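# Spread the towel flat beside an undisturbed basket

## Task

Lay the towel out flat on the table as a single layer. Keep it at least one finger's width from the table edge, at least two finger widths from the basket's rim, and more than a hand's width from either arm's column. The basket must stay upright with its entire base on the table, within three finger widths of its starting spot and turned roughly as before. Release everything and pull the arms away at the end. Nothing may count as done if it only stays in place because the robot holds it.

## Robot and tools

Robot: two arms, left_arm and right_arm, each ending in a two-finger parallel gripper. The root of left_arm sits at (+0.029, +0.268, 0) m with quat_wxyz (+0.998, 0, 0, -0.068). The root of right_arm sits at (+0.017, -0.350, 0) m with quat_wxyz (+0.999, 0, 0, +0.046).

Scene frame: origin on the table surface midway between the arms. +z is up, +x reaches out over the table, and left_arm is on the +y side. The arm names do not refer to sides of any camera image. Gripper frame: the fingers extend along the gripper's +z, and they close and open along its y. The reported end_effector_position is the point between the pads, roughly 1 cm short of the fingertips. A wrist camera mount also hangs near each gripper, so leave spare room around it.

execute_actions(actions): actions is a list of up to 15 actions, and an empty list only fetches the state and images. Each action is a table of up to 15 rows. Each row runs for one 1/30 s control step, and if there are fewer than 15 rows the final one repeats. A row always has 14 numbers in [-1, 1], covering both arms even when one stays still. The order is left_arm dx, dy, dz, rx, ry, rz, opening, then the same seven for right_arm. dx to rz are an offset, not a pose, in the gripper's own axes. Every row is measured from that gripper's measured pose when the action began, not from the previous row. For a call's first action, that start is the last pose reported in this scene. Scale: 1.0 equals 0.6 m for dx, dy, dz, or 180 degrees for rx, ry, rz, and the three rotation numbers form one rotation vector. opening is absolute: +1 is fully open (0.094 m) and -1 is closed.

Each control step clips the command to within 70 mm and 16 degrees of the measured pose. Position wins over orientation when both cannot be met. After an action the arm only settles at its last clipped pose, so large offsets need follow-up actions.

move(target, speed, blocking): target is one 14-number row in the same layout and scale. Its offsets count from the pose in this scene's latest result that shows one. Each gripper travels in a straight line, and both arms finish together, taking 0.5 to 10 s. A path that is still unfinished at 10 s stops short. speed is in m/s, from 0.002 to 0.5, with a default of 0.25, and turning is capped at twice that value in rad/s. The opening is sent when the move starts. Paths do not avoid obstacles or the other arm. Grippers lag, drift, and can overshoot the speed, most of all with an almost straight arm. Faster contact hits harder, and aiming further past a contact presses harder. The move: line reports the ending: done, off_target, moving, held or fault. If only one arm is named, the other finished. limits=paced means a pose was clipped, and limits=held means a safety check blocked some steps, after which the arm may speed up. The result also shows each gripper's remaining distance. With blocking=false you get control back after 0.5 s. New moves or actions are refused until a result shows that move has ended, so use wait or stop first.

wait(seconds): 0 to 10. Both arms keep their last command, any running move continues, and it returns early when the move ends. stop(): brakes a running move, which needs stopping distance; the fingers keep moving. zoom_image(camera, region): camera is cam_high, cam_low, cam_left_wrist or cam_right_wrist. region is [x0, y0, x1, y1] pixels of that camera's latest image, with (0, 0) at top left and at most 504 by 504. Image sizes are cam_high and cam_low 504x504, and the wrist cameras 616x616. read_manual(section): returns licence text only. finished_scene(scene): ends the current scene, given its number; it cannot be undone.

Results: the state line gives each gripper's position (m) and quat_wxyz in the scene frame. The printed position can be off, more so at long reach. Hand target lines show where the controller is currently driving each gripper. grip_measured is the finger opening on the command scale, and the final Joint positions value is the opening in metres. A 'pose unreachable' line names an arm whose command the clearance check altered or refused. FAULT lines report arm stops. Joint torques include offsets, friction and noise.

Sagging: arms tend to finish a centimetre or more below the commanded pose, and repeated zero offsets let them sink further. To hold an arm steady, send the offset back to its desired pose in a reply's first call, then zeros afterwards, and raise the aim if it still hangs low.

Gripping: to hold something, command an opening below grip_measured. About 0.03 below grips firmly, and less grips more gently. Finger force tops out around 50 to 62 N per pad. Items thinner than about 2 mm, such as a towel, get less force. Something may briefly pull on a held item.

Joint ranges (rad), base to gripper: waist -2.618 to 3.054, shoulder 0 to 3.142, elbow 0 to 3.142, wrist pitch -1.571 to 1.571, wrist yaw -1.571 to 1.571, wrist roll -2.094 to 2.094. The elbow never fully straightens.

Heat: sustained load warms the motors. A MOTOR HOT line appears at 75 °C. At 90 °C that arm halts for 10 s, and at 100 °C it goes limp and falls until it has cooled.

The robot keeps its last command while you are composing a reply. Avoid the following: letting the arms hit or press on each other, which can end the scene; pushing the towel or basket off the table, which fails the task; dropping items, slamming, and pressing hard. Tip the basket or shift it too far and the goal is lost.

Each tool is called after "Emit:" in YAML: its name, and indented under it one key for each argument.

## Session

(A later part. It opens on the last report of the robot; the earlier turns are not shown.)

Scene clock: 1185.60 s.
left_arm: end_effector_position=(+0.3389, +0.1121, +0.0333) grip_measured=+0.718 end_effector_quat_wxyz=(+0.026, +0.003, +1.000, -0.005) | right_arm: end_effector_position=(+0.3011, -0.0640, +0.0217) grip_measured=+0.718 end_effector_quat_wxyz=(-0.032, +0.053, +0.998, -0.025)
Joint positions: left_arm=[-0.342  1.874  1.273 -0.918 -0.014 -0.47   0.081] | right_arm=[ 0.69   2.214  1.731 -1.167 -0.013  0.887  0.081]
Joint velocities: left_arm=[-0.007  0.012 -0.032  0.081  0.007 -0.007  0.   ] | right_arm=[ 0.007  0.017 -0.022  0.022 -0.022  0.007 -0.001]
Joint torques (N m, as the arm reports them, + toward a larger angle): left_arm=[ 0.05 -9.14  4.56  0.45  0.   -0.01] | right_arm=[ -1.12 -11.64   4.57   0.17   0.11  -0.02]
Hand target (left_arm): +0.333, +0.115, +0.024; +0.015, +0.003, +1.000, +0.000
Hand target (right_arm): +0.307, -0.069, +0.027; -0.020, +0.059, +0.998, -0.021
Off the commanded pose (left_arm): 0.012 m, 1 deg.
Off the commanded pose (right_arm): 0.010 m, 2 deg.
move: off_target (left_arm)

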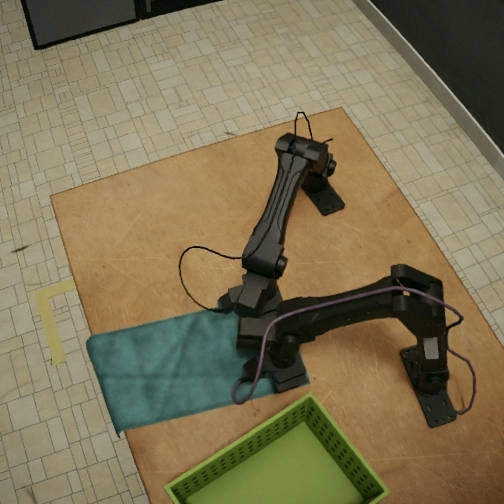

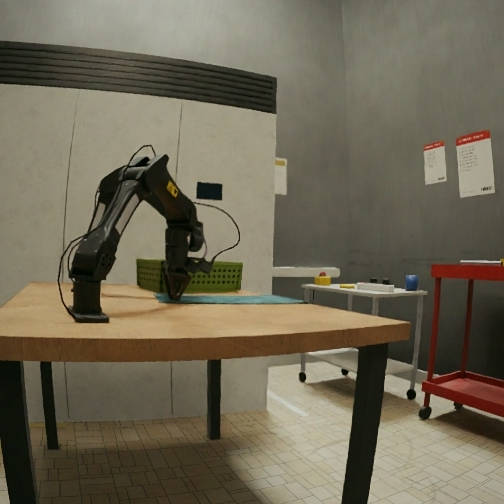

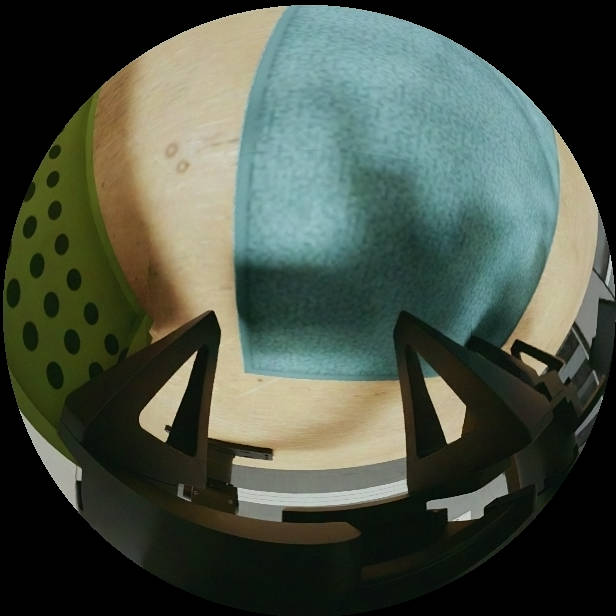

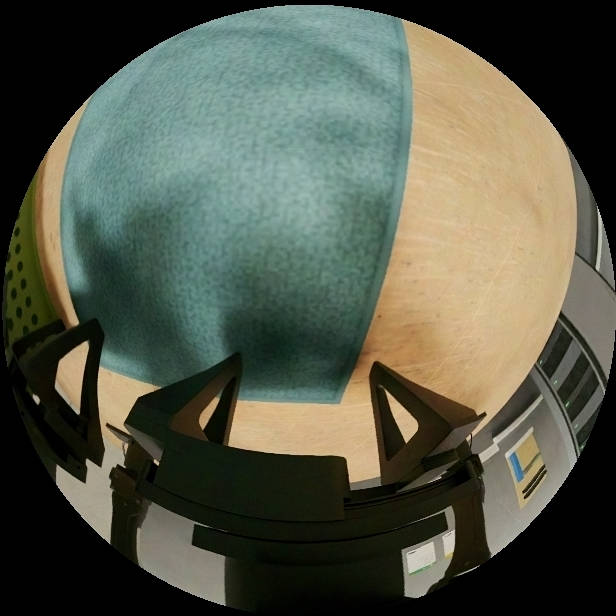

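Emit:
move:
  target: [0,0,0.047,0,0,0,0.72, 0,0,0.033,0,0,0,0.72]
  speed: 0.02

Scene clock: 1189.77 s.
left_arm: end_effector_position=(+0.3466, +0.1081, +0.0149) grip_measured=+0.718 end_effector_quat_wxyz=(+0.037, +0.003, +0.999, -0.011) | right_arm: end_effector_position=(+0.3005, -0.0636, +0.0195) grip_measured=+0.718 end_effector_quat_wxyz=(-0.030, +0.053, +0.998, -0.021)
Joint positions: left_arm=[-0.342  1.91   1.241 -0.825 -0.014 -0.47   0.081] | right_arm=[ 0.69   2.208  1.713 -1.147 -0.017  0.887  0.081]
Joint velocities: left_arm=[-0.007  0.007  0.002  0.037 -0.066 -0.007 -0.   ] | right_arm=[-0.002 -0.002 -0.007  0.022 -0.022 -0.022 -0.001]
Joint torques (N m, as the arm reports them, + toward a larger angle): left_arm=[ 0.14 -9.5   4.52  0.52  0.    0.04] | right_arm=[-0.01 -8.4   2.42  0.54  0.03  0.01]
Hand target (left_arm): +0.340, +0.111, +0.005; +0.026, +0.003, +1.000, -0.005
Hand target (right_arm): +0.299, -0.065, +0.003; -0.032, +0.053, +0.998, -0.025
Off the commanded pose (left_arm): 0.012 m, 1 deg.
Off the commanded pose (right_arm): 0.018 m, 0 deg.
move: off_target (left_arm, right_arm)

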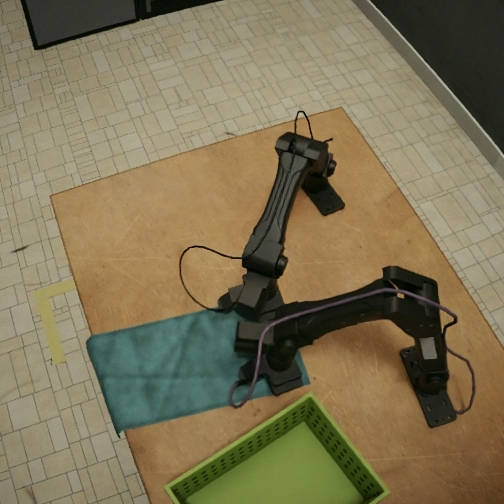

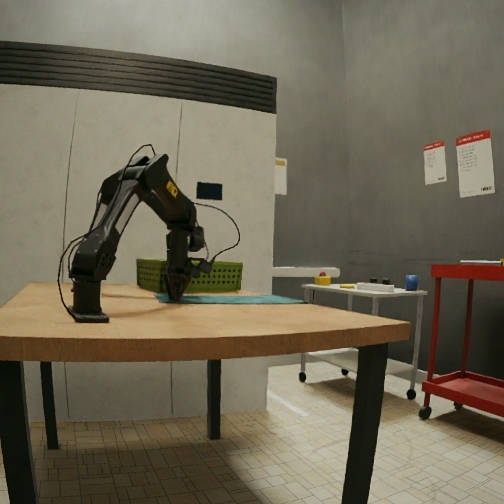

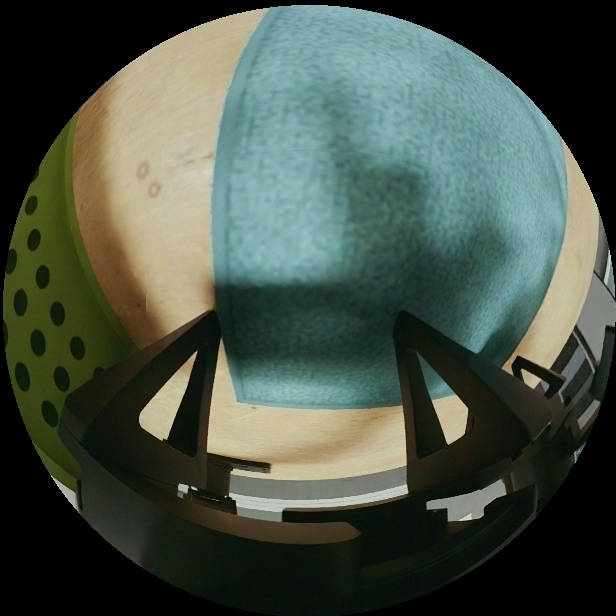

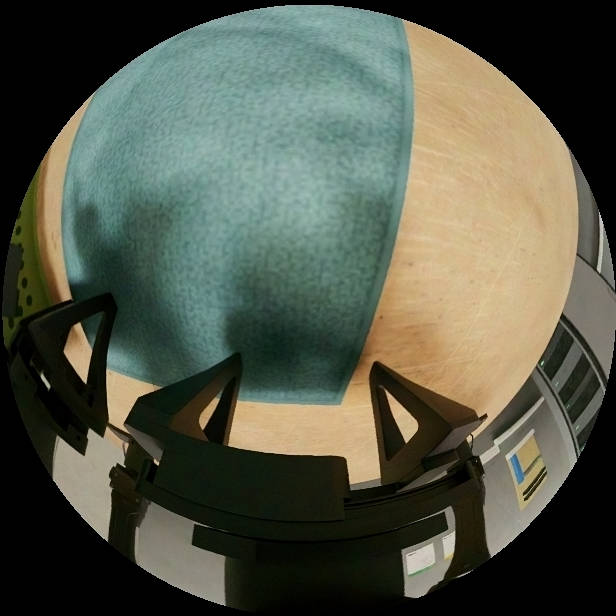

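Emit:
move:
  target: [0,0,-0.03,0,0,0,0.72, 0,0,0.015,0,0,0,0.72]
  speed: 0.03

Emit:
move:
  target: [0.01,0.04,0,0,0,0,0.72, 0,0,0.015,0,0,0,0.72]
  speed: 0.03

Scene clock: 1193.03 s.
left_arm: end_effector_position=(+0.3376, +0.1127, +0.0204) grip_measured=+0.718 end_effector_quat_wxyz=(+0.024, +0.003, +1.000, -0.004) | right_arm: end_effector_position=(+0.3005, -0.0636, +0.0202) grip_measured=+0.718 end_effector_quat_wxyz=(-0.030, +0.053, +0.998, -0.020)
Joint positions: left_arm=[-0.342  1.892  1.241 -0.874 -0.014 -0.47   0.081] | right_arm=[ 0.69   2.206  1.713 -1.148 -0.017  0.887  0.081]
Joint velocities: left_arm=[-0.012  0.002  0.007  0.022  0.037  0.051 -0.001] | right_arm=[-0.027 -0.017 -0.012 -0.066 -0.037 -0.007 -0.   ]
Joint torques (N m, as the arm reports them, + toward a larger angle): left_arm=[ -0.03 -11.44   9.52   0.18  -0.01   0.03] | right_arm=[ 0.03 -9.17  3.62  0.36  0.    0.  ]
Hand target (left_arm): +0.345, +0.109, +0.033; +0.037, +0.003, +0.999, -0.011
Hand target (right_arm): +0.300, -0.064, +0.011; -0.031, +0.053, +0.998, -0.021
Off the commanded pose (left_arm): 0.015 m, 2 deg.
Off the commanded pose (right_arm): 0.010 m, 0 deg.
move: off_target (left_arm)

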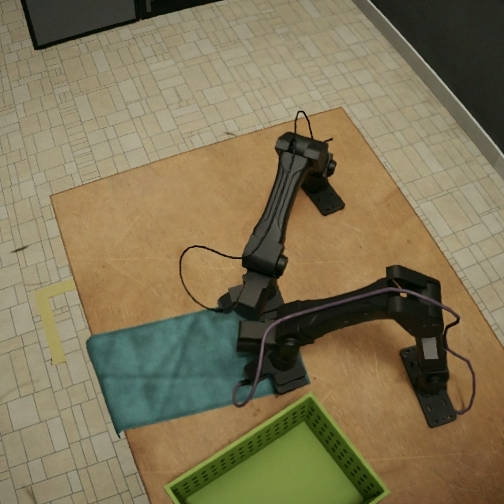

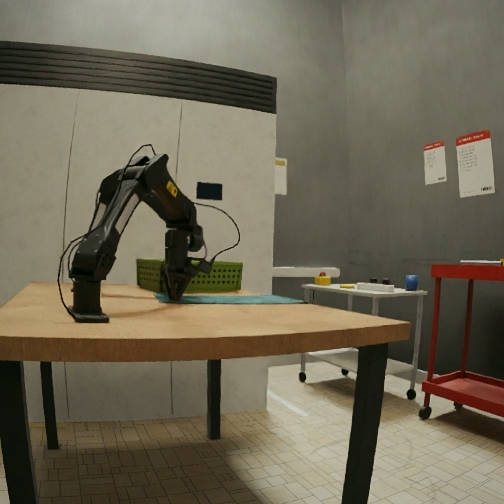

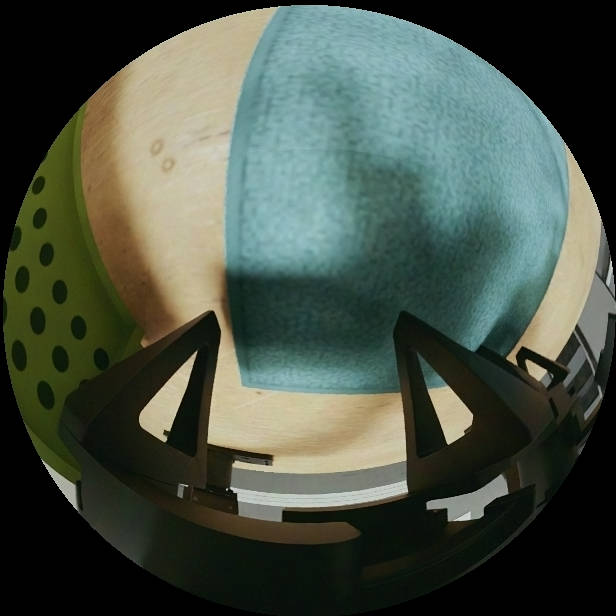

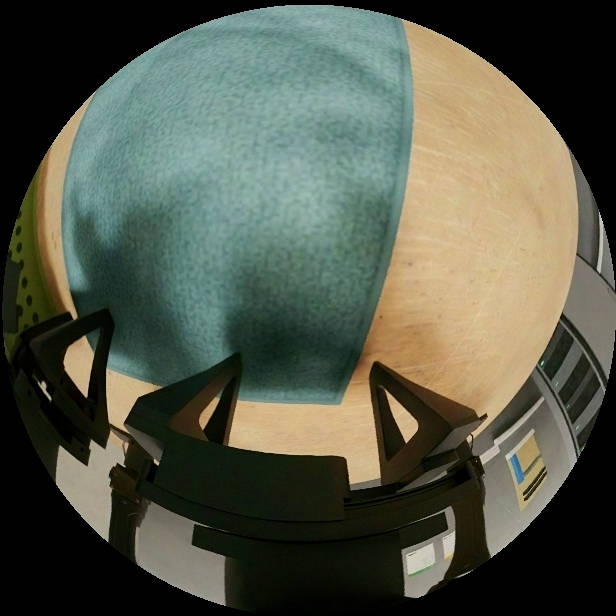

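Scene clock: 1194.13 s.
left_arm: end_effector_position=(+0.3351, +0.1330, +0.0203) grip_measured=+0.718 end_effector_quat_wxyz=(+0.024, +0.001, +1.000, -0.003) | right_arm: end_effector_position=(+0.3005, -0.0636, +0.0202) grip_measured=+0.718 end_effector_quat_wxyz=(-0.030, +0.053, +0.998, -0.020)
Joint positions: left_arm=[-0.292  1.855  1.191 -0.862 -0.014 -0.425  0.081] | right_arm=[ 0.69   2.206  1.713 -1.148 -0.017  0.887  0.081]
Joint velocities: left_arm=[ 0.007 -0.007 -0.017  0.051 -0.066  0.007 -0.001] | right_arm=[ 0.007  0.002 -0.002 -0.007 -0.037 -0.095  0.   ]
Joint torques (N m, as the arm reports them, + toward a larger angle): left_arm=[  0.44 -11.35   4.44   0.42   0.03   0.1 ] | right_arm=[ 0.03 -9.32  3.63  0.36  0.    0.  ]
Hand target (left_arm): +0.332, +0.137, +0.020; +0.024, +0.003, +1.000, -0.004
Hand target (right_arm): +0.300, -0.064, +0.011; -0.030, +0.053, +0.998, -0.021
Off the commanded pose (left_arm): 0.005 m, 0 deg.
Off the commanded pose (right_arm): 0.009 m, 0 deg.
move: done

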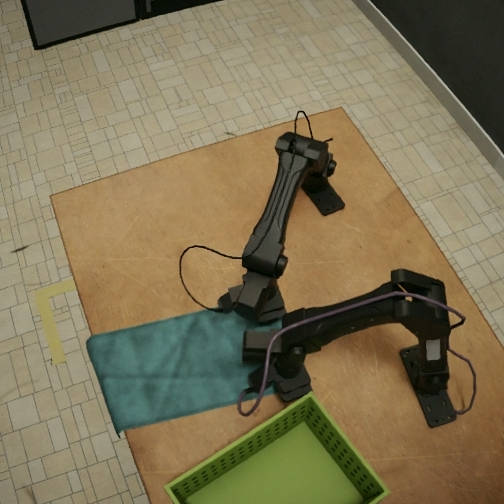

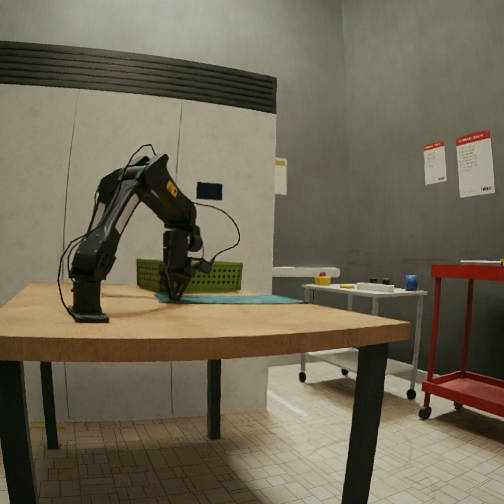

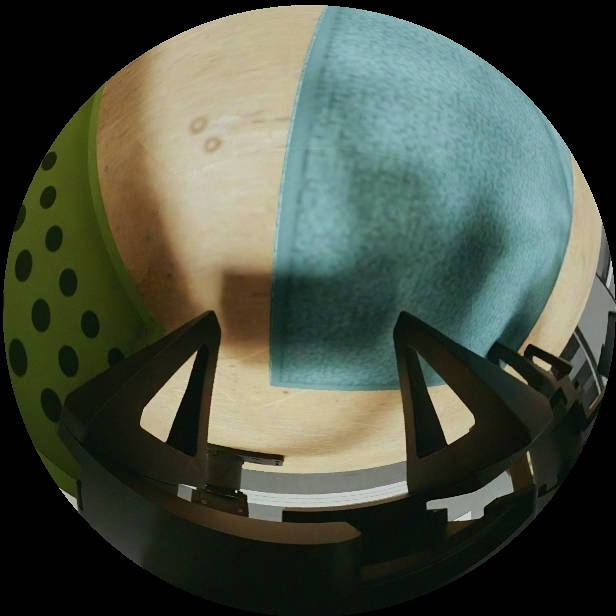

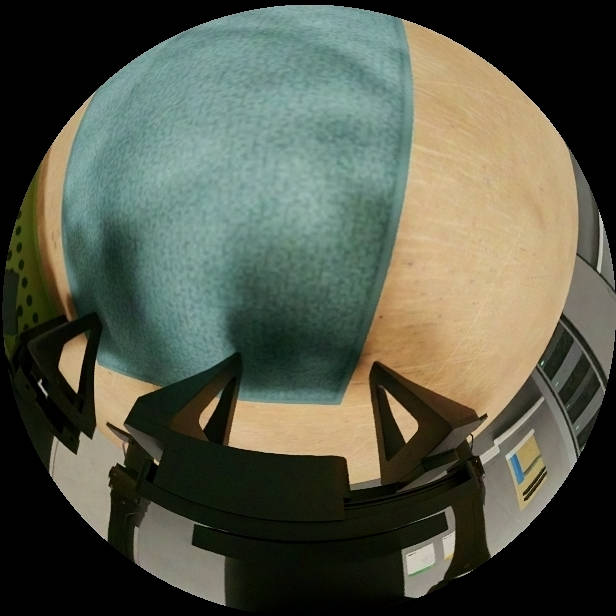

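Emit:
move:
  target: [0,-0.015,0.025,0,0,0,0.72, 0,0,0.018,0,0,0,0.72]
  speed: 0.02

Scene clock: 1198.33 s.
left_arm: end_effector_position=(+0.3386, +0.1260, +0.0136) grip_measured=+0.718 end_effector_quat_wxyz=(+0.029, +0.002, +1.000, -0.006) | right_arm: end_effector_position=(+0.3006, -0.0636, +0.0202) grip_measured=+0.718 end_effector_quat_wxyz=(-0.030, +0.053, +0.998, -0.020)
Joint positions: left_arm=[-0.306  1.877  1.191 -0.828 -0.014 -0.437  0.081] | right_arm=[ 0.69   2.206  1.713 -1.148 -0.017  0.887  0.081]
Joint velocities: left_arm=[ 0.002  0.012 -0.002 -0.11  -0.022 -0.037 -0.   ] | right_arm=[ 0.007 -0.017  0.027 -0.022 -0.007  0.007  0.   ]
Joint torques (N m, as the arm reports them, + toward a larger angle): left_arm=[-0.68 -8.52  5.5   0.54 -0.04 -0.11] | right_arm=[ 0.03 -9.22  3.17  0.41 -0.01  0.  ]
Hand target (left_arm): +0.336, +0.124, +0.006; +0.024, +0.001, +1.000, -0.003
Hand target (right_arm): +0.300, -0.064, +0.010; -0.030, +0.053, +0.998, -0.021
Off the commanded pose (left_arm): 0.009 m, 1 deg.
Off the commanded pose (right_arm): 0.011 m, 0 deg.
move: off_target (right_arm)

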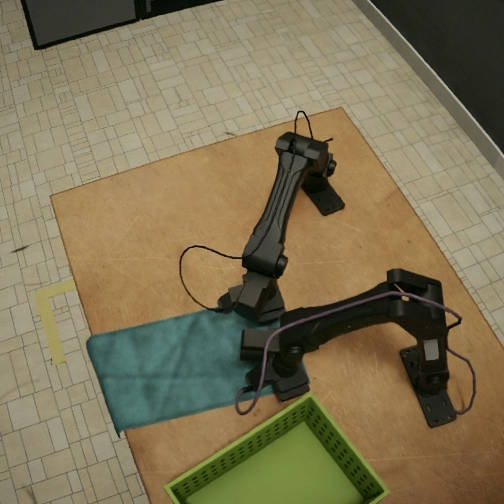

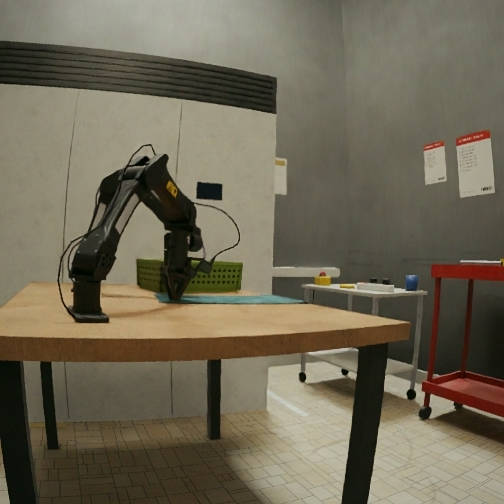

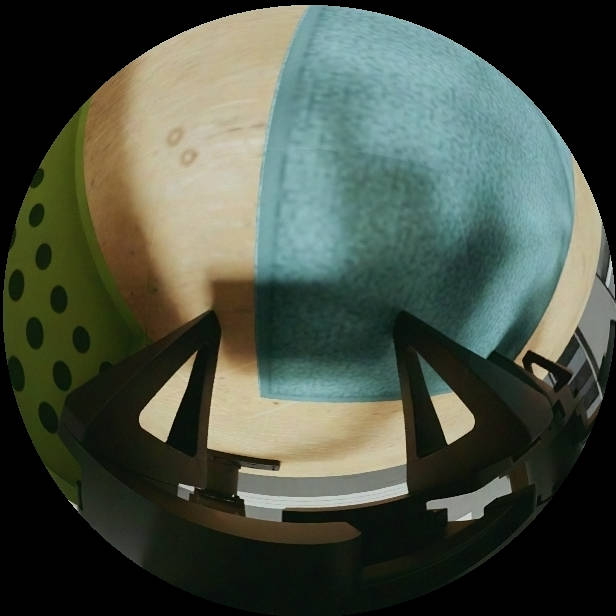

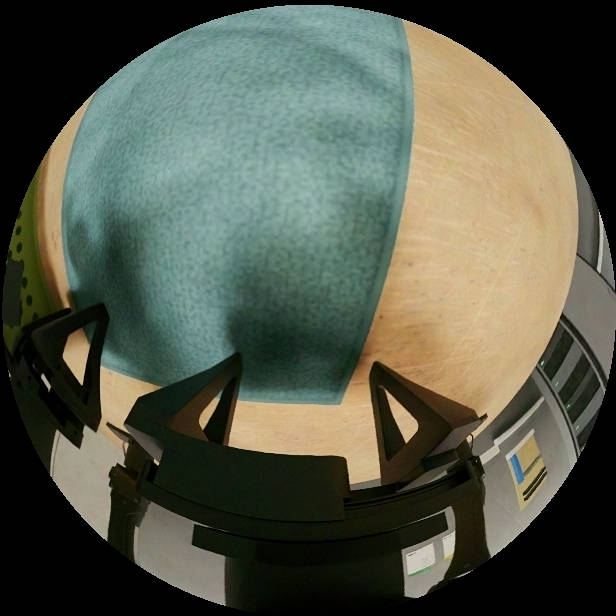

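Emit:
move:
  target: [0,0,-0.02,0,0,0,-1, 0,0,-0.015,0,0,0,-1]
  speed: 0.01

Scene clock: 1202.57 s.
left_arm: end_effector_position=(+0.3340, +0.1264, +0.0157) grip_measured=-0.960 end_effector_quat_wxyz=(+0.021, +0.001, +1.000, -0.007) | right_arm: end_effector_position=(+0.2957, -0.0655, +0.0207) grip_measured=-0.994 end_effector_quat_wxyz=(-0.040, +0.053, +0.997, -0.024)
Joint positions: left_arm=[-0.306  1.869  1.191 -0.849 -0.005 -0.438  0.002] | right_arm=[ 0.69   2.206  1.713 -1.167 -0.028  0.887  0.   ]
Joint velocities: left_arm=[-0.007 -0.007  0.002 -0.037 -0.022  0.022 -0.001] | right_arm=[-0.007 -0.012  0.012  0.022  0.007 -0.081  0.001]
Joint torques (N m, as the arm reports them, + toward a larger angle): left_arm=[  0.04 -11.28   8.5    0.12  -0.08   0.03] | right_arm=[ -0.04 -10.3    8.38  -0.03   0.08  -0.01]
Hand target (left_arm): +0.338, +0.126, +0.025; +0.029, +0.002, +1.000, -0.006
Hand target (right_arm): +0.301, -0.063, +0.029; -0.030, +0.053, +0.998, -0.020
Off the commanded pose (left_arm): 0.011 m, 1 deg.
Off the commanded pose (right_arm): 0.010 m, 1 deg.
move: off_target (left_arm)

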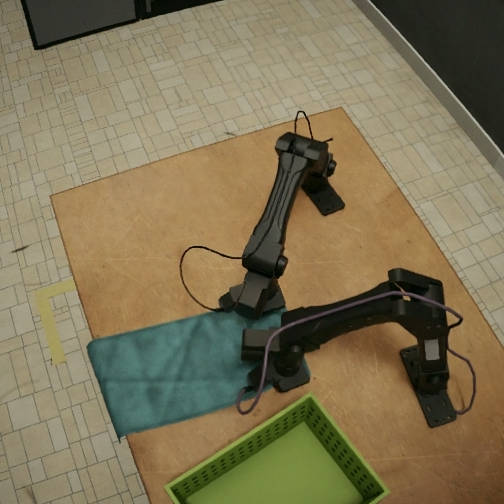

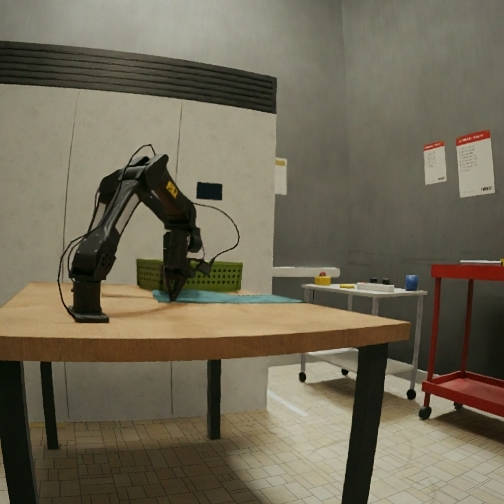

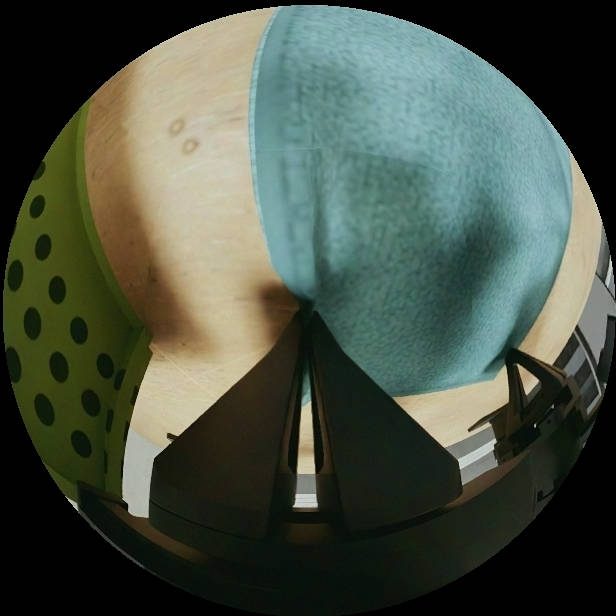

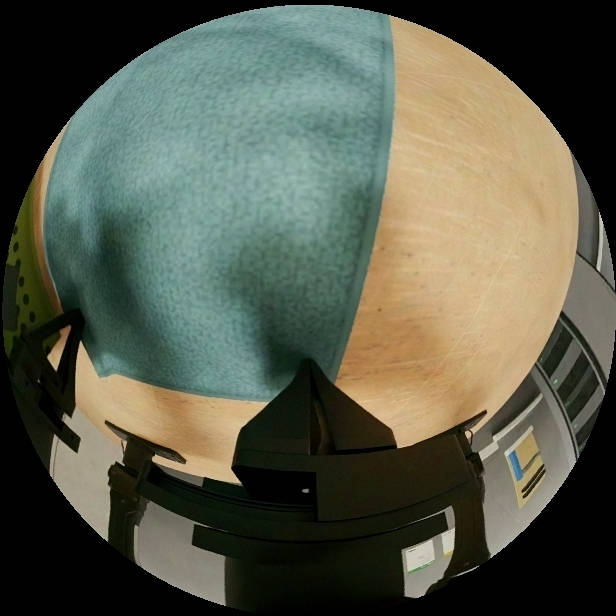

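Emit:
move:
  target: [0,0,-0.01,0,0,0,-1, 0,0,-0.1,0,0,0,-1]
  speed: 0.08

Emit:
move:
  target: [0.18,-0.03,-0.012,0,0,0,-1, 0.1,-0.2,-0.1,0,0,0,0.2]
  speed: 0.05

Scene clock: 1210.37 s.
left_arm: end_effector_position=(+0.3337, +0.1266, +0.0157) grip_measured=-0.960 end_effector_quat_wxyz=(+0.020, +0.001, +1.000, -0.007) | right_arm: end_effector_position=(+0.2969, -0.0643, +0.0699) grip_measured=-0.994 end_effector_quat_wxyz=(-0.048, +0.053, +0.997, -0.033)
Joint positions: left_arm=[-0.306  1.869  1.191 -0.85  -0.005 -0.438  0.002] | right_arm=[ 0.69   2.206  1.908 -1.386 -0.028  0.887  0.   ]
Joint velocities: left_arm=[-0.012  0.032 -0.012  0.022 -0.051  0.007 -0.001] | right_arm=[ 0.002  0.007 -0.007  0.081  0.007  0.007 -0.001]
Joint torques (N m, as the arm reports them, + toward a larger angle): left_arm=[ -0.02 -10.94   7.49   0.13   0.04   0.01] | right_arm=[ -0.32 -10.63   8.68  -0.09   0.    -0.05]
Hand target (left_arm): +0.334, +0.127, +0.022; +0.021, +0.001, +1.000, -0.007
Hand target (right_arm): +0.301, -0.063, +0.080; -0.040, +0.053, +0.997, -0.024
Off the commanded pose (left_arm): 0.006 m, 0 deg.
Off the commanded pose (right_arm): 0.011 m, 1 deg.
move: off_target (right_arm)

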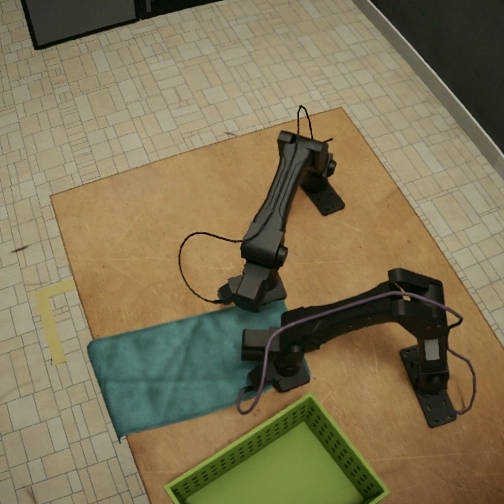

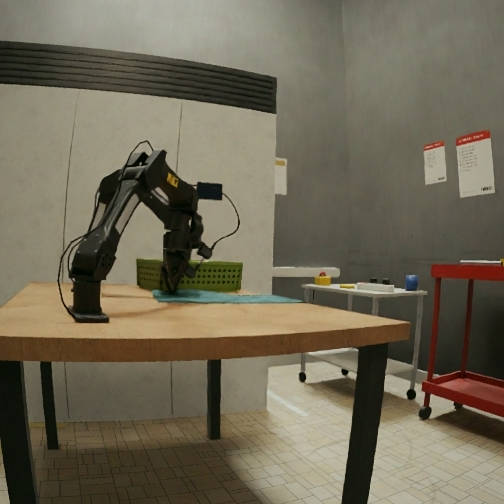

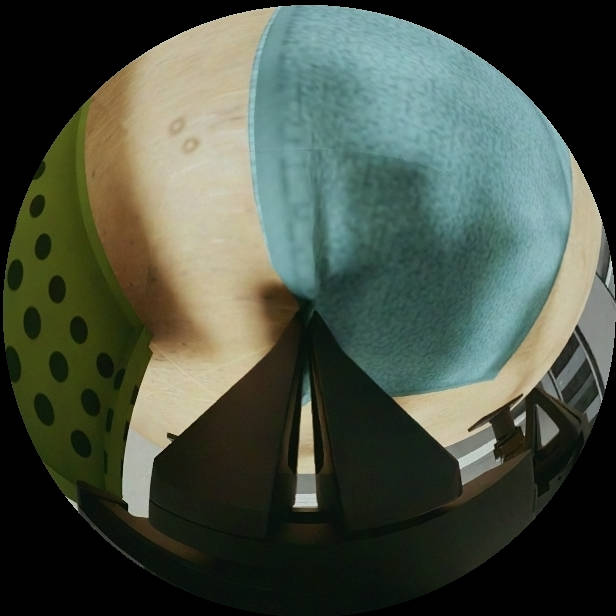

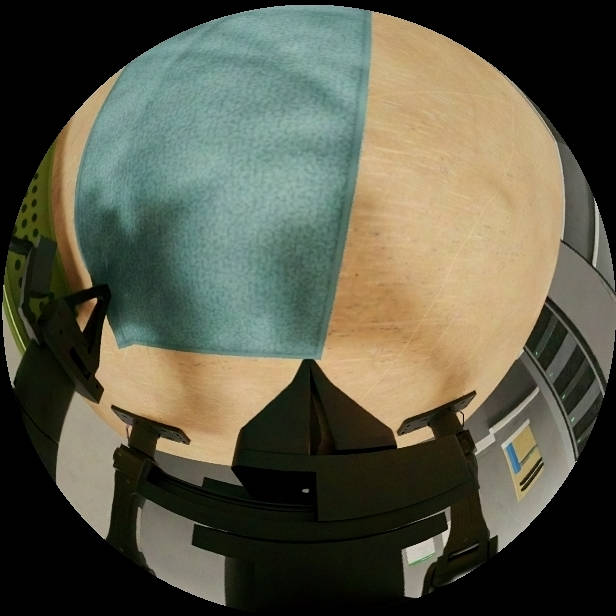

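Scene clock: 1213.63 s.
left_arm: end_effector_position=(+0.2318, +0.1037, +0.0211) grip_measured=-0.960 end_effector_quat_wxyz=(+0.021, +0.003, +1.000, -0.014) | right_arm: end_effector_position=(+0.2325, -0.1654, +0.1370) grip_measured=+0.197 end_effector_quat_wxyz=(-0.056, +0.052, +0.997, -0.033)
Joint positions: left_arm=[-0.554  1.586  0.88  -0.815 -0.006 -0.683  0.002] | right_arm=[ 0.598  1.737  1.514 -1.476 -0.026  0.792  0.056]
Joint velocities: left_arm=[-0.007  0.002  0.007  0.007 -0.022 -0.007  0.001] | right_arm=[ 0.002  0.007 -0.007 -0.066  0.007 -0.007  0.001]
Joint torques (N m, as the arm reports them, + toward a larger angle): left_arm=[-0.76 -8.29  4.15  0.39 -0.12 -0.09] | right_arm=[-0.83 -8.84  5.37 -0.08  0.1  -0.13]
Hand target (left_arm): +0.226, +0.108, +0.019; +0.022, +0.001, +1.000, -0.007
Hand target (right_arm): +0.232, -0.173, +0.144; -0.048, +0.054, +0.997, -0.034
Off the commanded pose (left_arm): 0.009 m, 1 deg.
Off the commanded pose (right_arm): 0.010 m, 1 deg.
move: done

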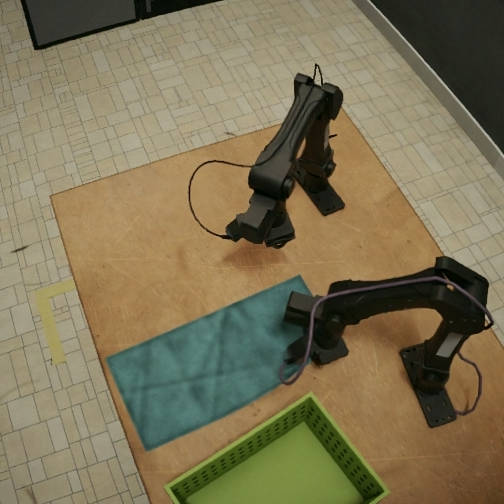

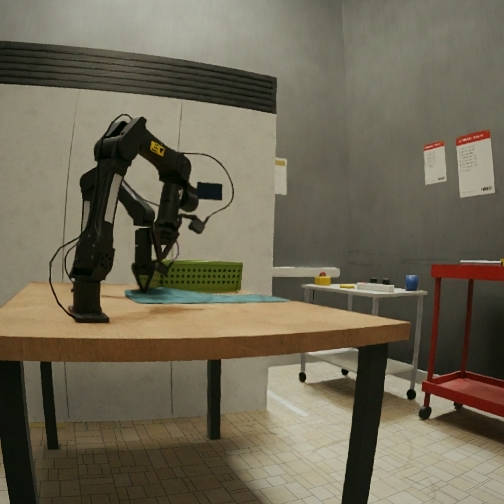

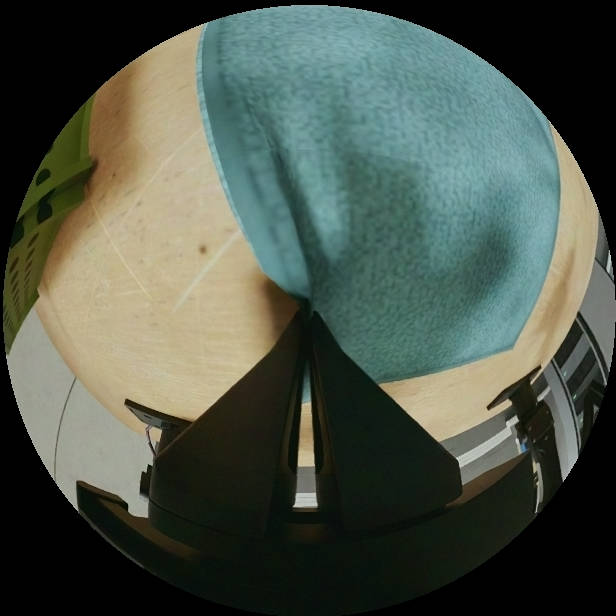

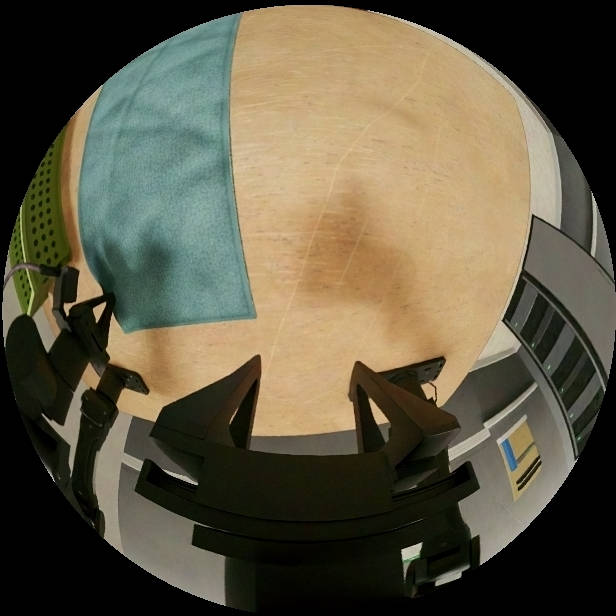

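Emit:
zoom_image:
  camera: "cam_high"
  region: [40, 250, 360, 504]

Region (40, 250, 360, 504) of cam_high's 504x504 image, scaled by 1.575, with more detail than that image has; it fills the top 400 rows of this view, and the rest is white.

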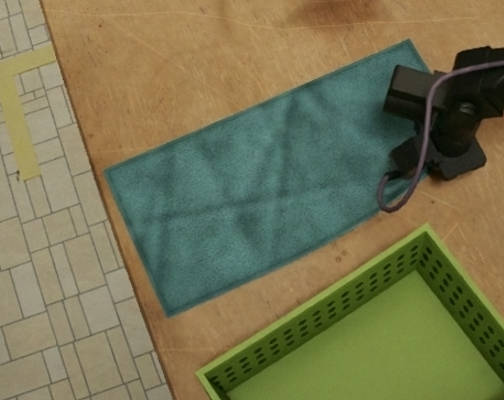

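Emit:
move:
  target: [0.055,-0.035,-0.005,0,0,0,-1, 0,0,0,0,0,0,0.2]
  speed: 0.04

Scene clock: 1227.70 s.
left_arm: end_effector_position=(+0.2074, +0.0744, +0.0267) grip_measured=-0.960 end_effector_quat_wxyz=(+0.027, +0.007, +0.999, -0.025) | right_arm: end_effector_position=(+0.2324, -0.1654, +0.1370) grip_measured=+0.197 end_effector_quat_wxyz=(-0.056, +0.051, +0.997, -0.034)
Joint positions: left_arm=[-0.699  1.563  0.88  -0.815 -0.006 -0.821  0.002] | right_arm=[ 0.598  1.737  1.514 -1.476 -0.026  0.791  0.056]
Joint velocities: left_arm=[ 0.017 -0.007  0.002 -0.007  0.007  0.007  0.   ] | right_arm=[ 0.012 -0.012  0.002 -0.037  0.066  0.037  0.001]
Joint torques (N m, as the arm reports them, + toward a larger angle): left_arm=[-0.6  -8.22  3.9   0.3  -0.09 -0.09] | right_arm=[-0.01 -6.35  6.07 -0.01 -0.01  0.  ]
Hand target (left_arm): +0.199, +0.083, +0.024; +0.022, +0.003, +1.000, -0.014
Hand target (right_arm): +0.232, -0.165, +0.137; -0.056, +0.052, +0.997, -0.033
Off the commanded pose (left_arm): 0.013 m, 2 deg.
Off the commanded pose (right_arm): 0.000 m, 0 deg.
move: off_target (left_arm)

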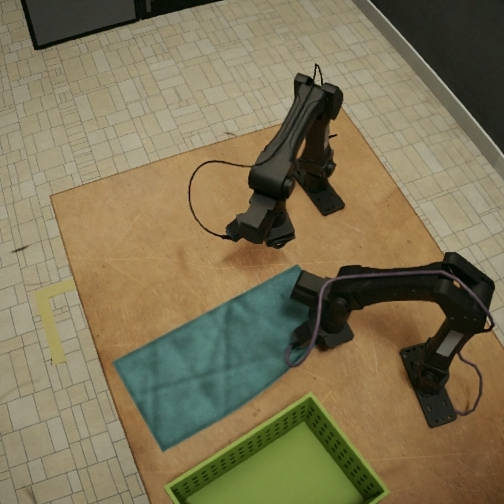

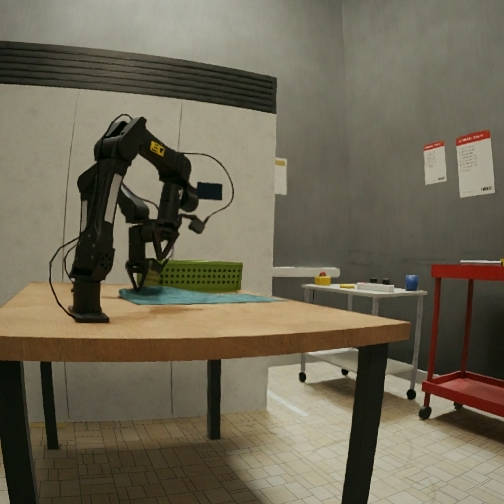

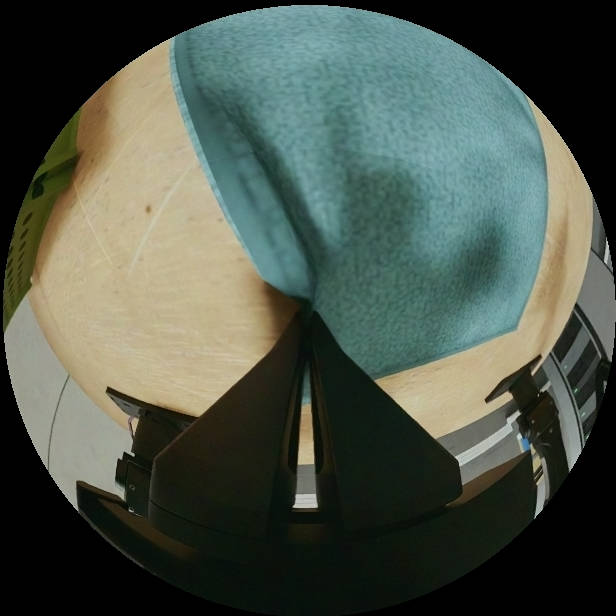

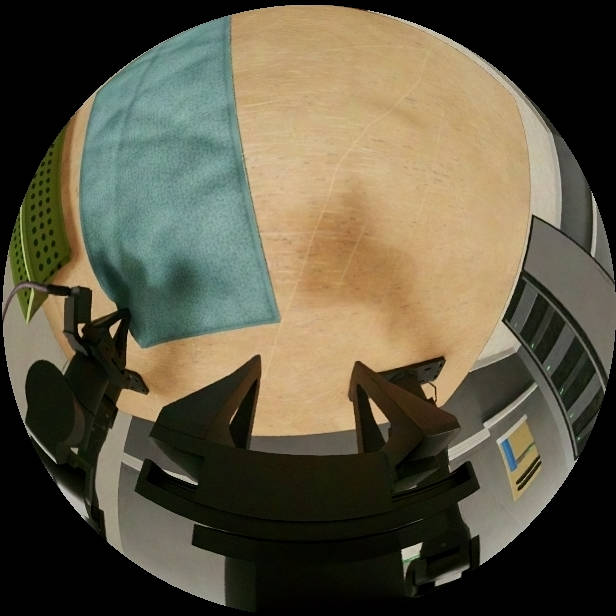

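Emit:
move:
  target: [0,0,0.008,0,0,0,0.3, 0,0,0,0,0,0,0.2]
  speed: 0.02

Emit:
move:
  target: [0,0,-0.16,0,0,0,0.3, 0,0,0,0,0,0,0.2]
  speed: 0.1

Scene clock: 1230.53 s.
left_arm: end_effector_position=(+0.2093, +0.0723, +0.0270) grip_measured=+0.298 end_effector_quat_wxyz=(+0.031, +0.004, +0.999, -0.029) | right_arm: end_effector_position=(+0.2324, -0.1654, +0.1370) grip_measured=+0.197 end_effector_quat_wxyz=(-0.056, +0.051, +0.997, -0.034)
Joint positions: left_arm=[-0.699  1.563  0.88  -0.803 -0.006 -0.826  0.061] | right_arm=[ 0.598  1.737  1.514 -1.476 -0.026  0.791  0.056]
Joint velocities: left_arm=[-0.007 -0.002  0.012  0.095  0.037  0.007 -0.   ] | right_arm=[-0.007 -0.012  0.027 -0.037 -0.037  0.022 -0.   ]
Joint torques (N m, as the arm reports them, + toward a larger angle): left_arm=[ 0.17 -5.94  5.51  0.49 -0.01  0.08] | right_arm=[ 0.   -6.36  6.06 -0.01 -0.01 -0.01]
Hand target (left_arm): +0.208, +0.074, +0.022; +0.027, +0.006, +0.999, -0.025
Hand target (right_arm): +0.232, -0.165, +0.137; -0.056, +0.051, +0.997, -0.034
Off the commanded pose (left_arm): 0.006 m, 1 deg.
Off the commanded pose (right_arm): 0.000 m, 0 deg.
move: done

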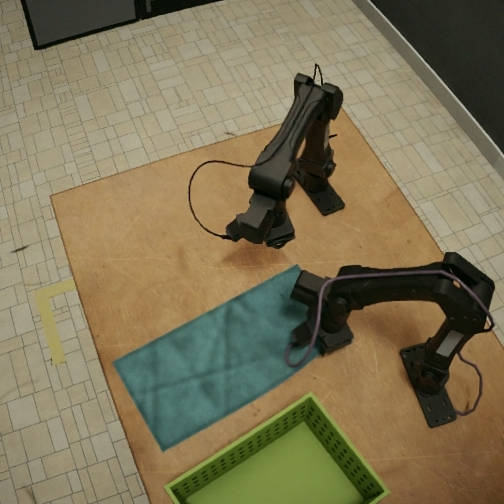

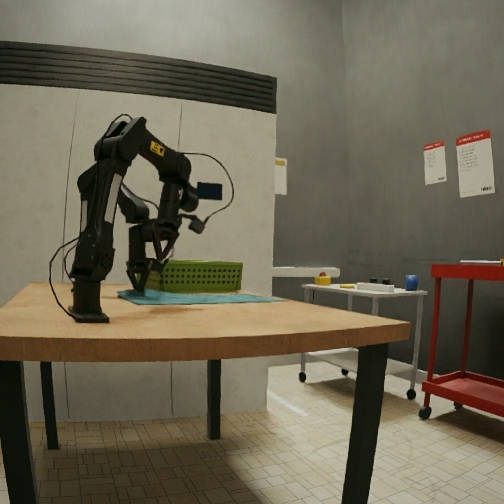

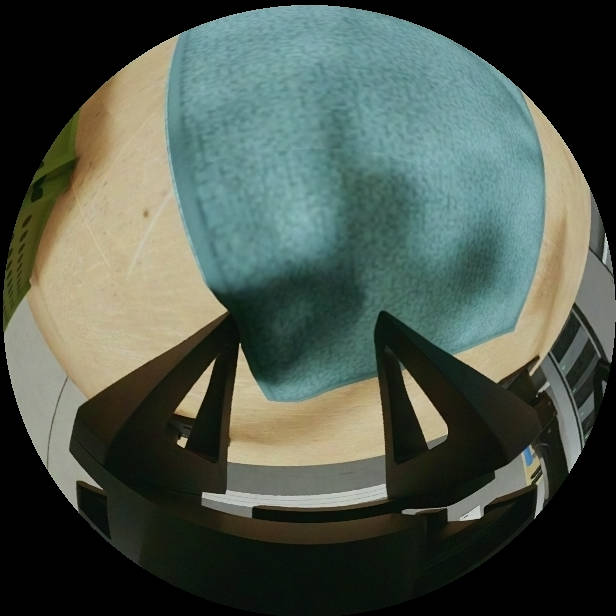

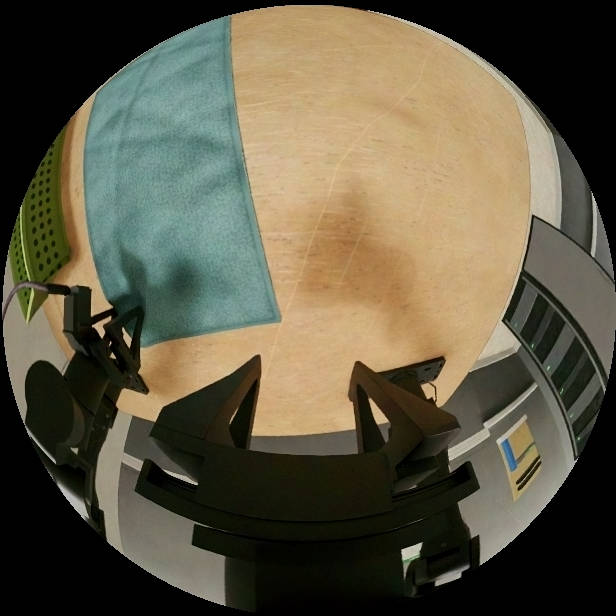

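Scene clock: 1232.07 s.
left_arm: end_effector_position=(+0.2015, +0.0809, +0.1126) grip_measured=+0.298 end_effector_quat_wxyz=(+0.023, +0.004, +0.999, -0.021) | right_arm: end_effector_position=(+0.2324, -0.1654, +0.1370) grip_measured=+0.197 end_effector_quat_wxyz=(-0.056, +0.051, +0.997, -0.034)
Joint positions: left_arm=[-0.699  1.45   1.13  -1.188 -0.006 -0.826  0.061] | right_arm=[ 0.598  1.737  1.514 -1.476 -0.026  0.791  0.056]
Joint velocities: left_arm=[-0.007  0.012 -0.002  0.066 -0.081 -0.022 -0.001] | right_arm=[-0.007  0.017  0.012  0.022  0.022 -0.051  0.   ]
Joint torques (N m, as the arm reports them, + toward a larger angle): left_arm=[ 0.12 -7.05  9.59  0.25  0.    0.03] | right_arm=[ 0.   -6.35  6.07 -0.01  0.   -0.01]
Hand target (left_arm): +0.204, +0.079, +0.122; +0.031, +0.004, +0.999, -0.029
Hand target (right_arm): +0.232, -0.165, +0.137; -0.056, +0.051, +0.997, -0.034
Off the commanded pose (left_arm): 0.011 m, 1 deg.
Off the commanded pose (right_arm): 0.000 m, 0 deg.
move: off_target (left_arm)

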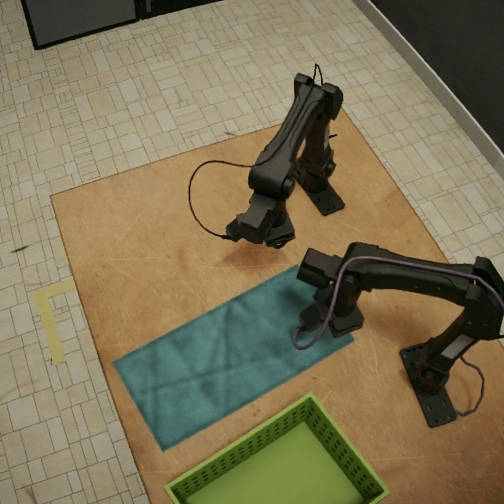

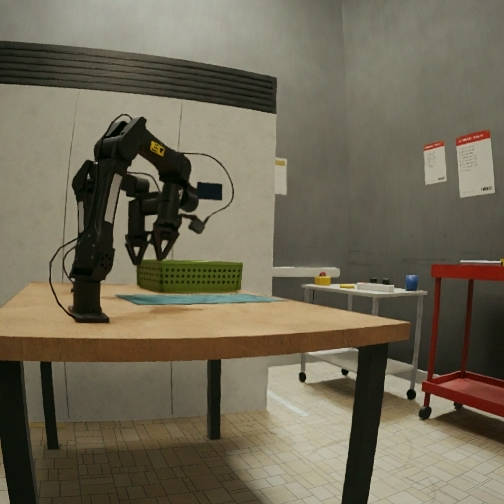

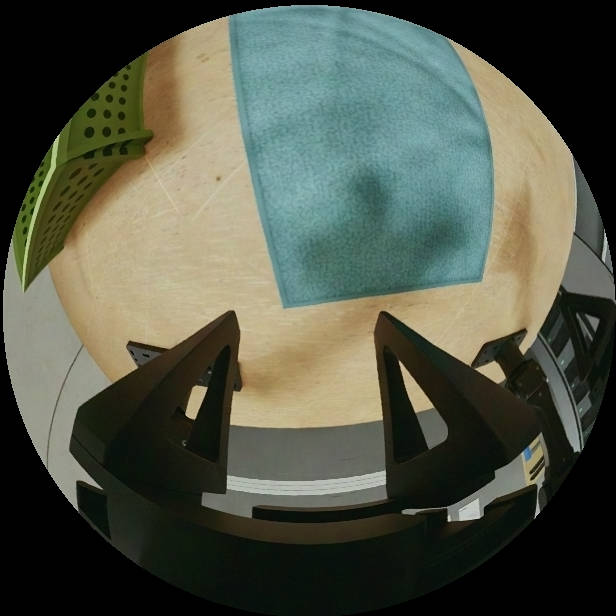

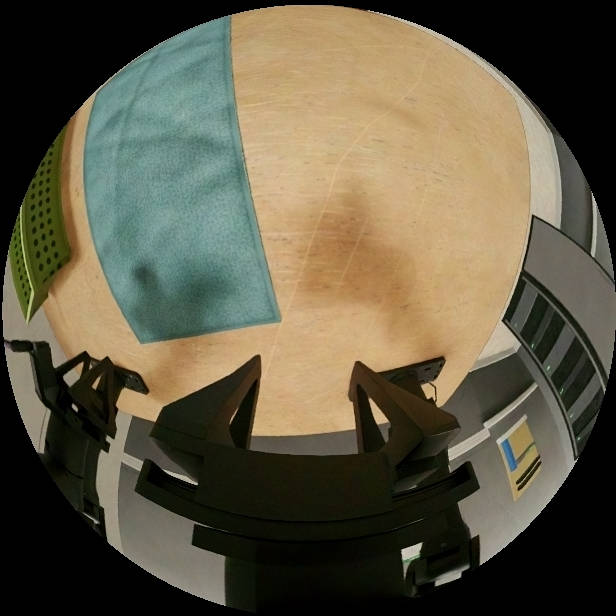

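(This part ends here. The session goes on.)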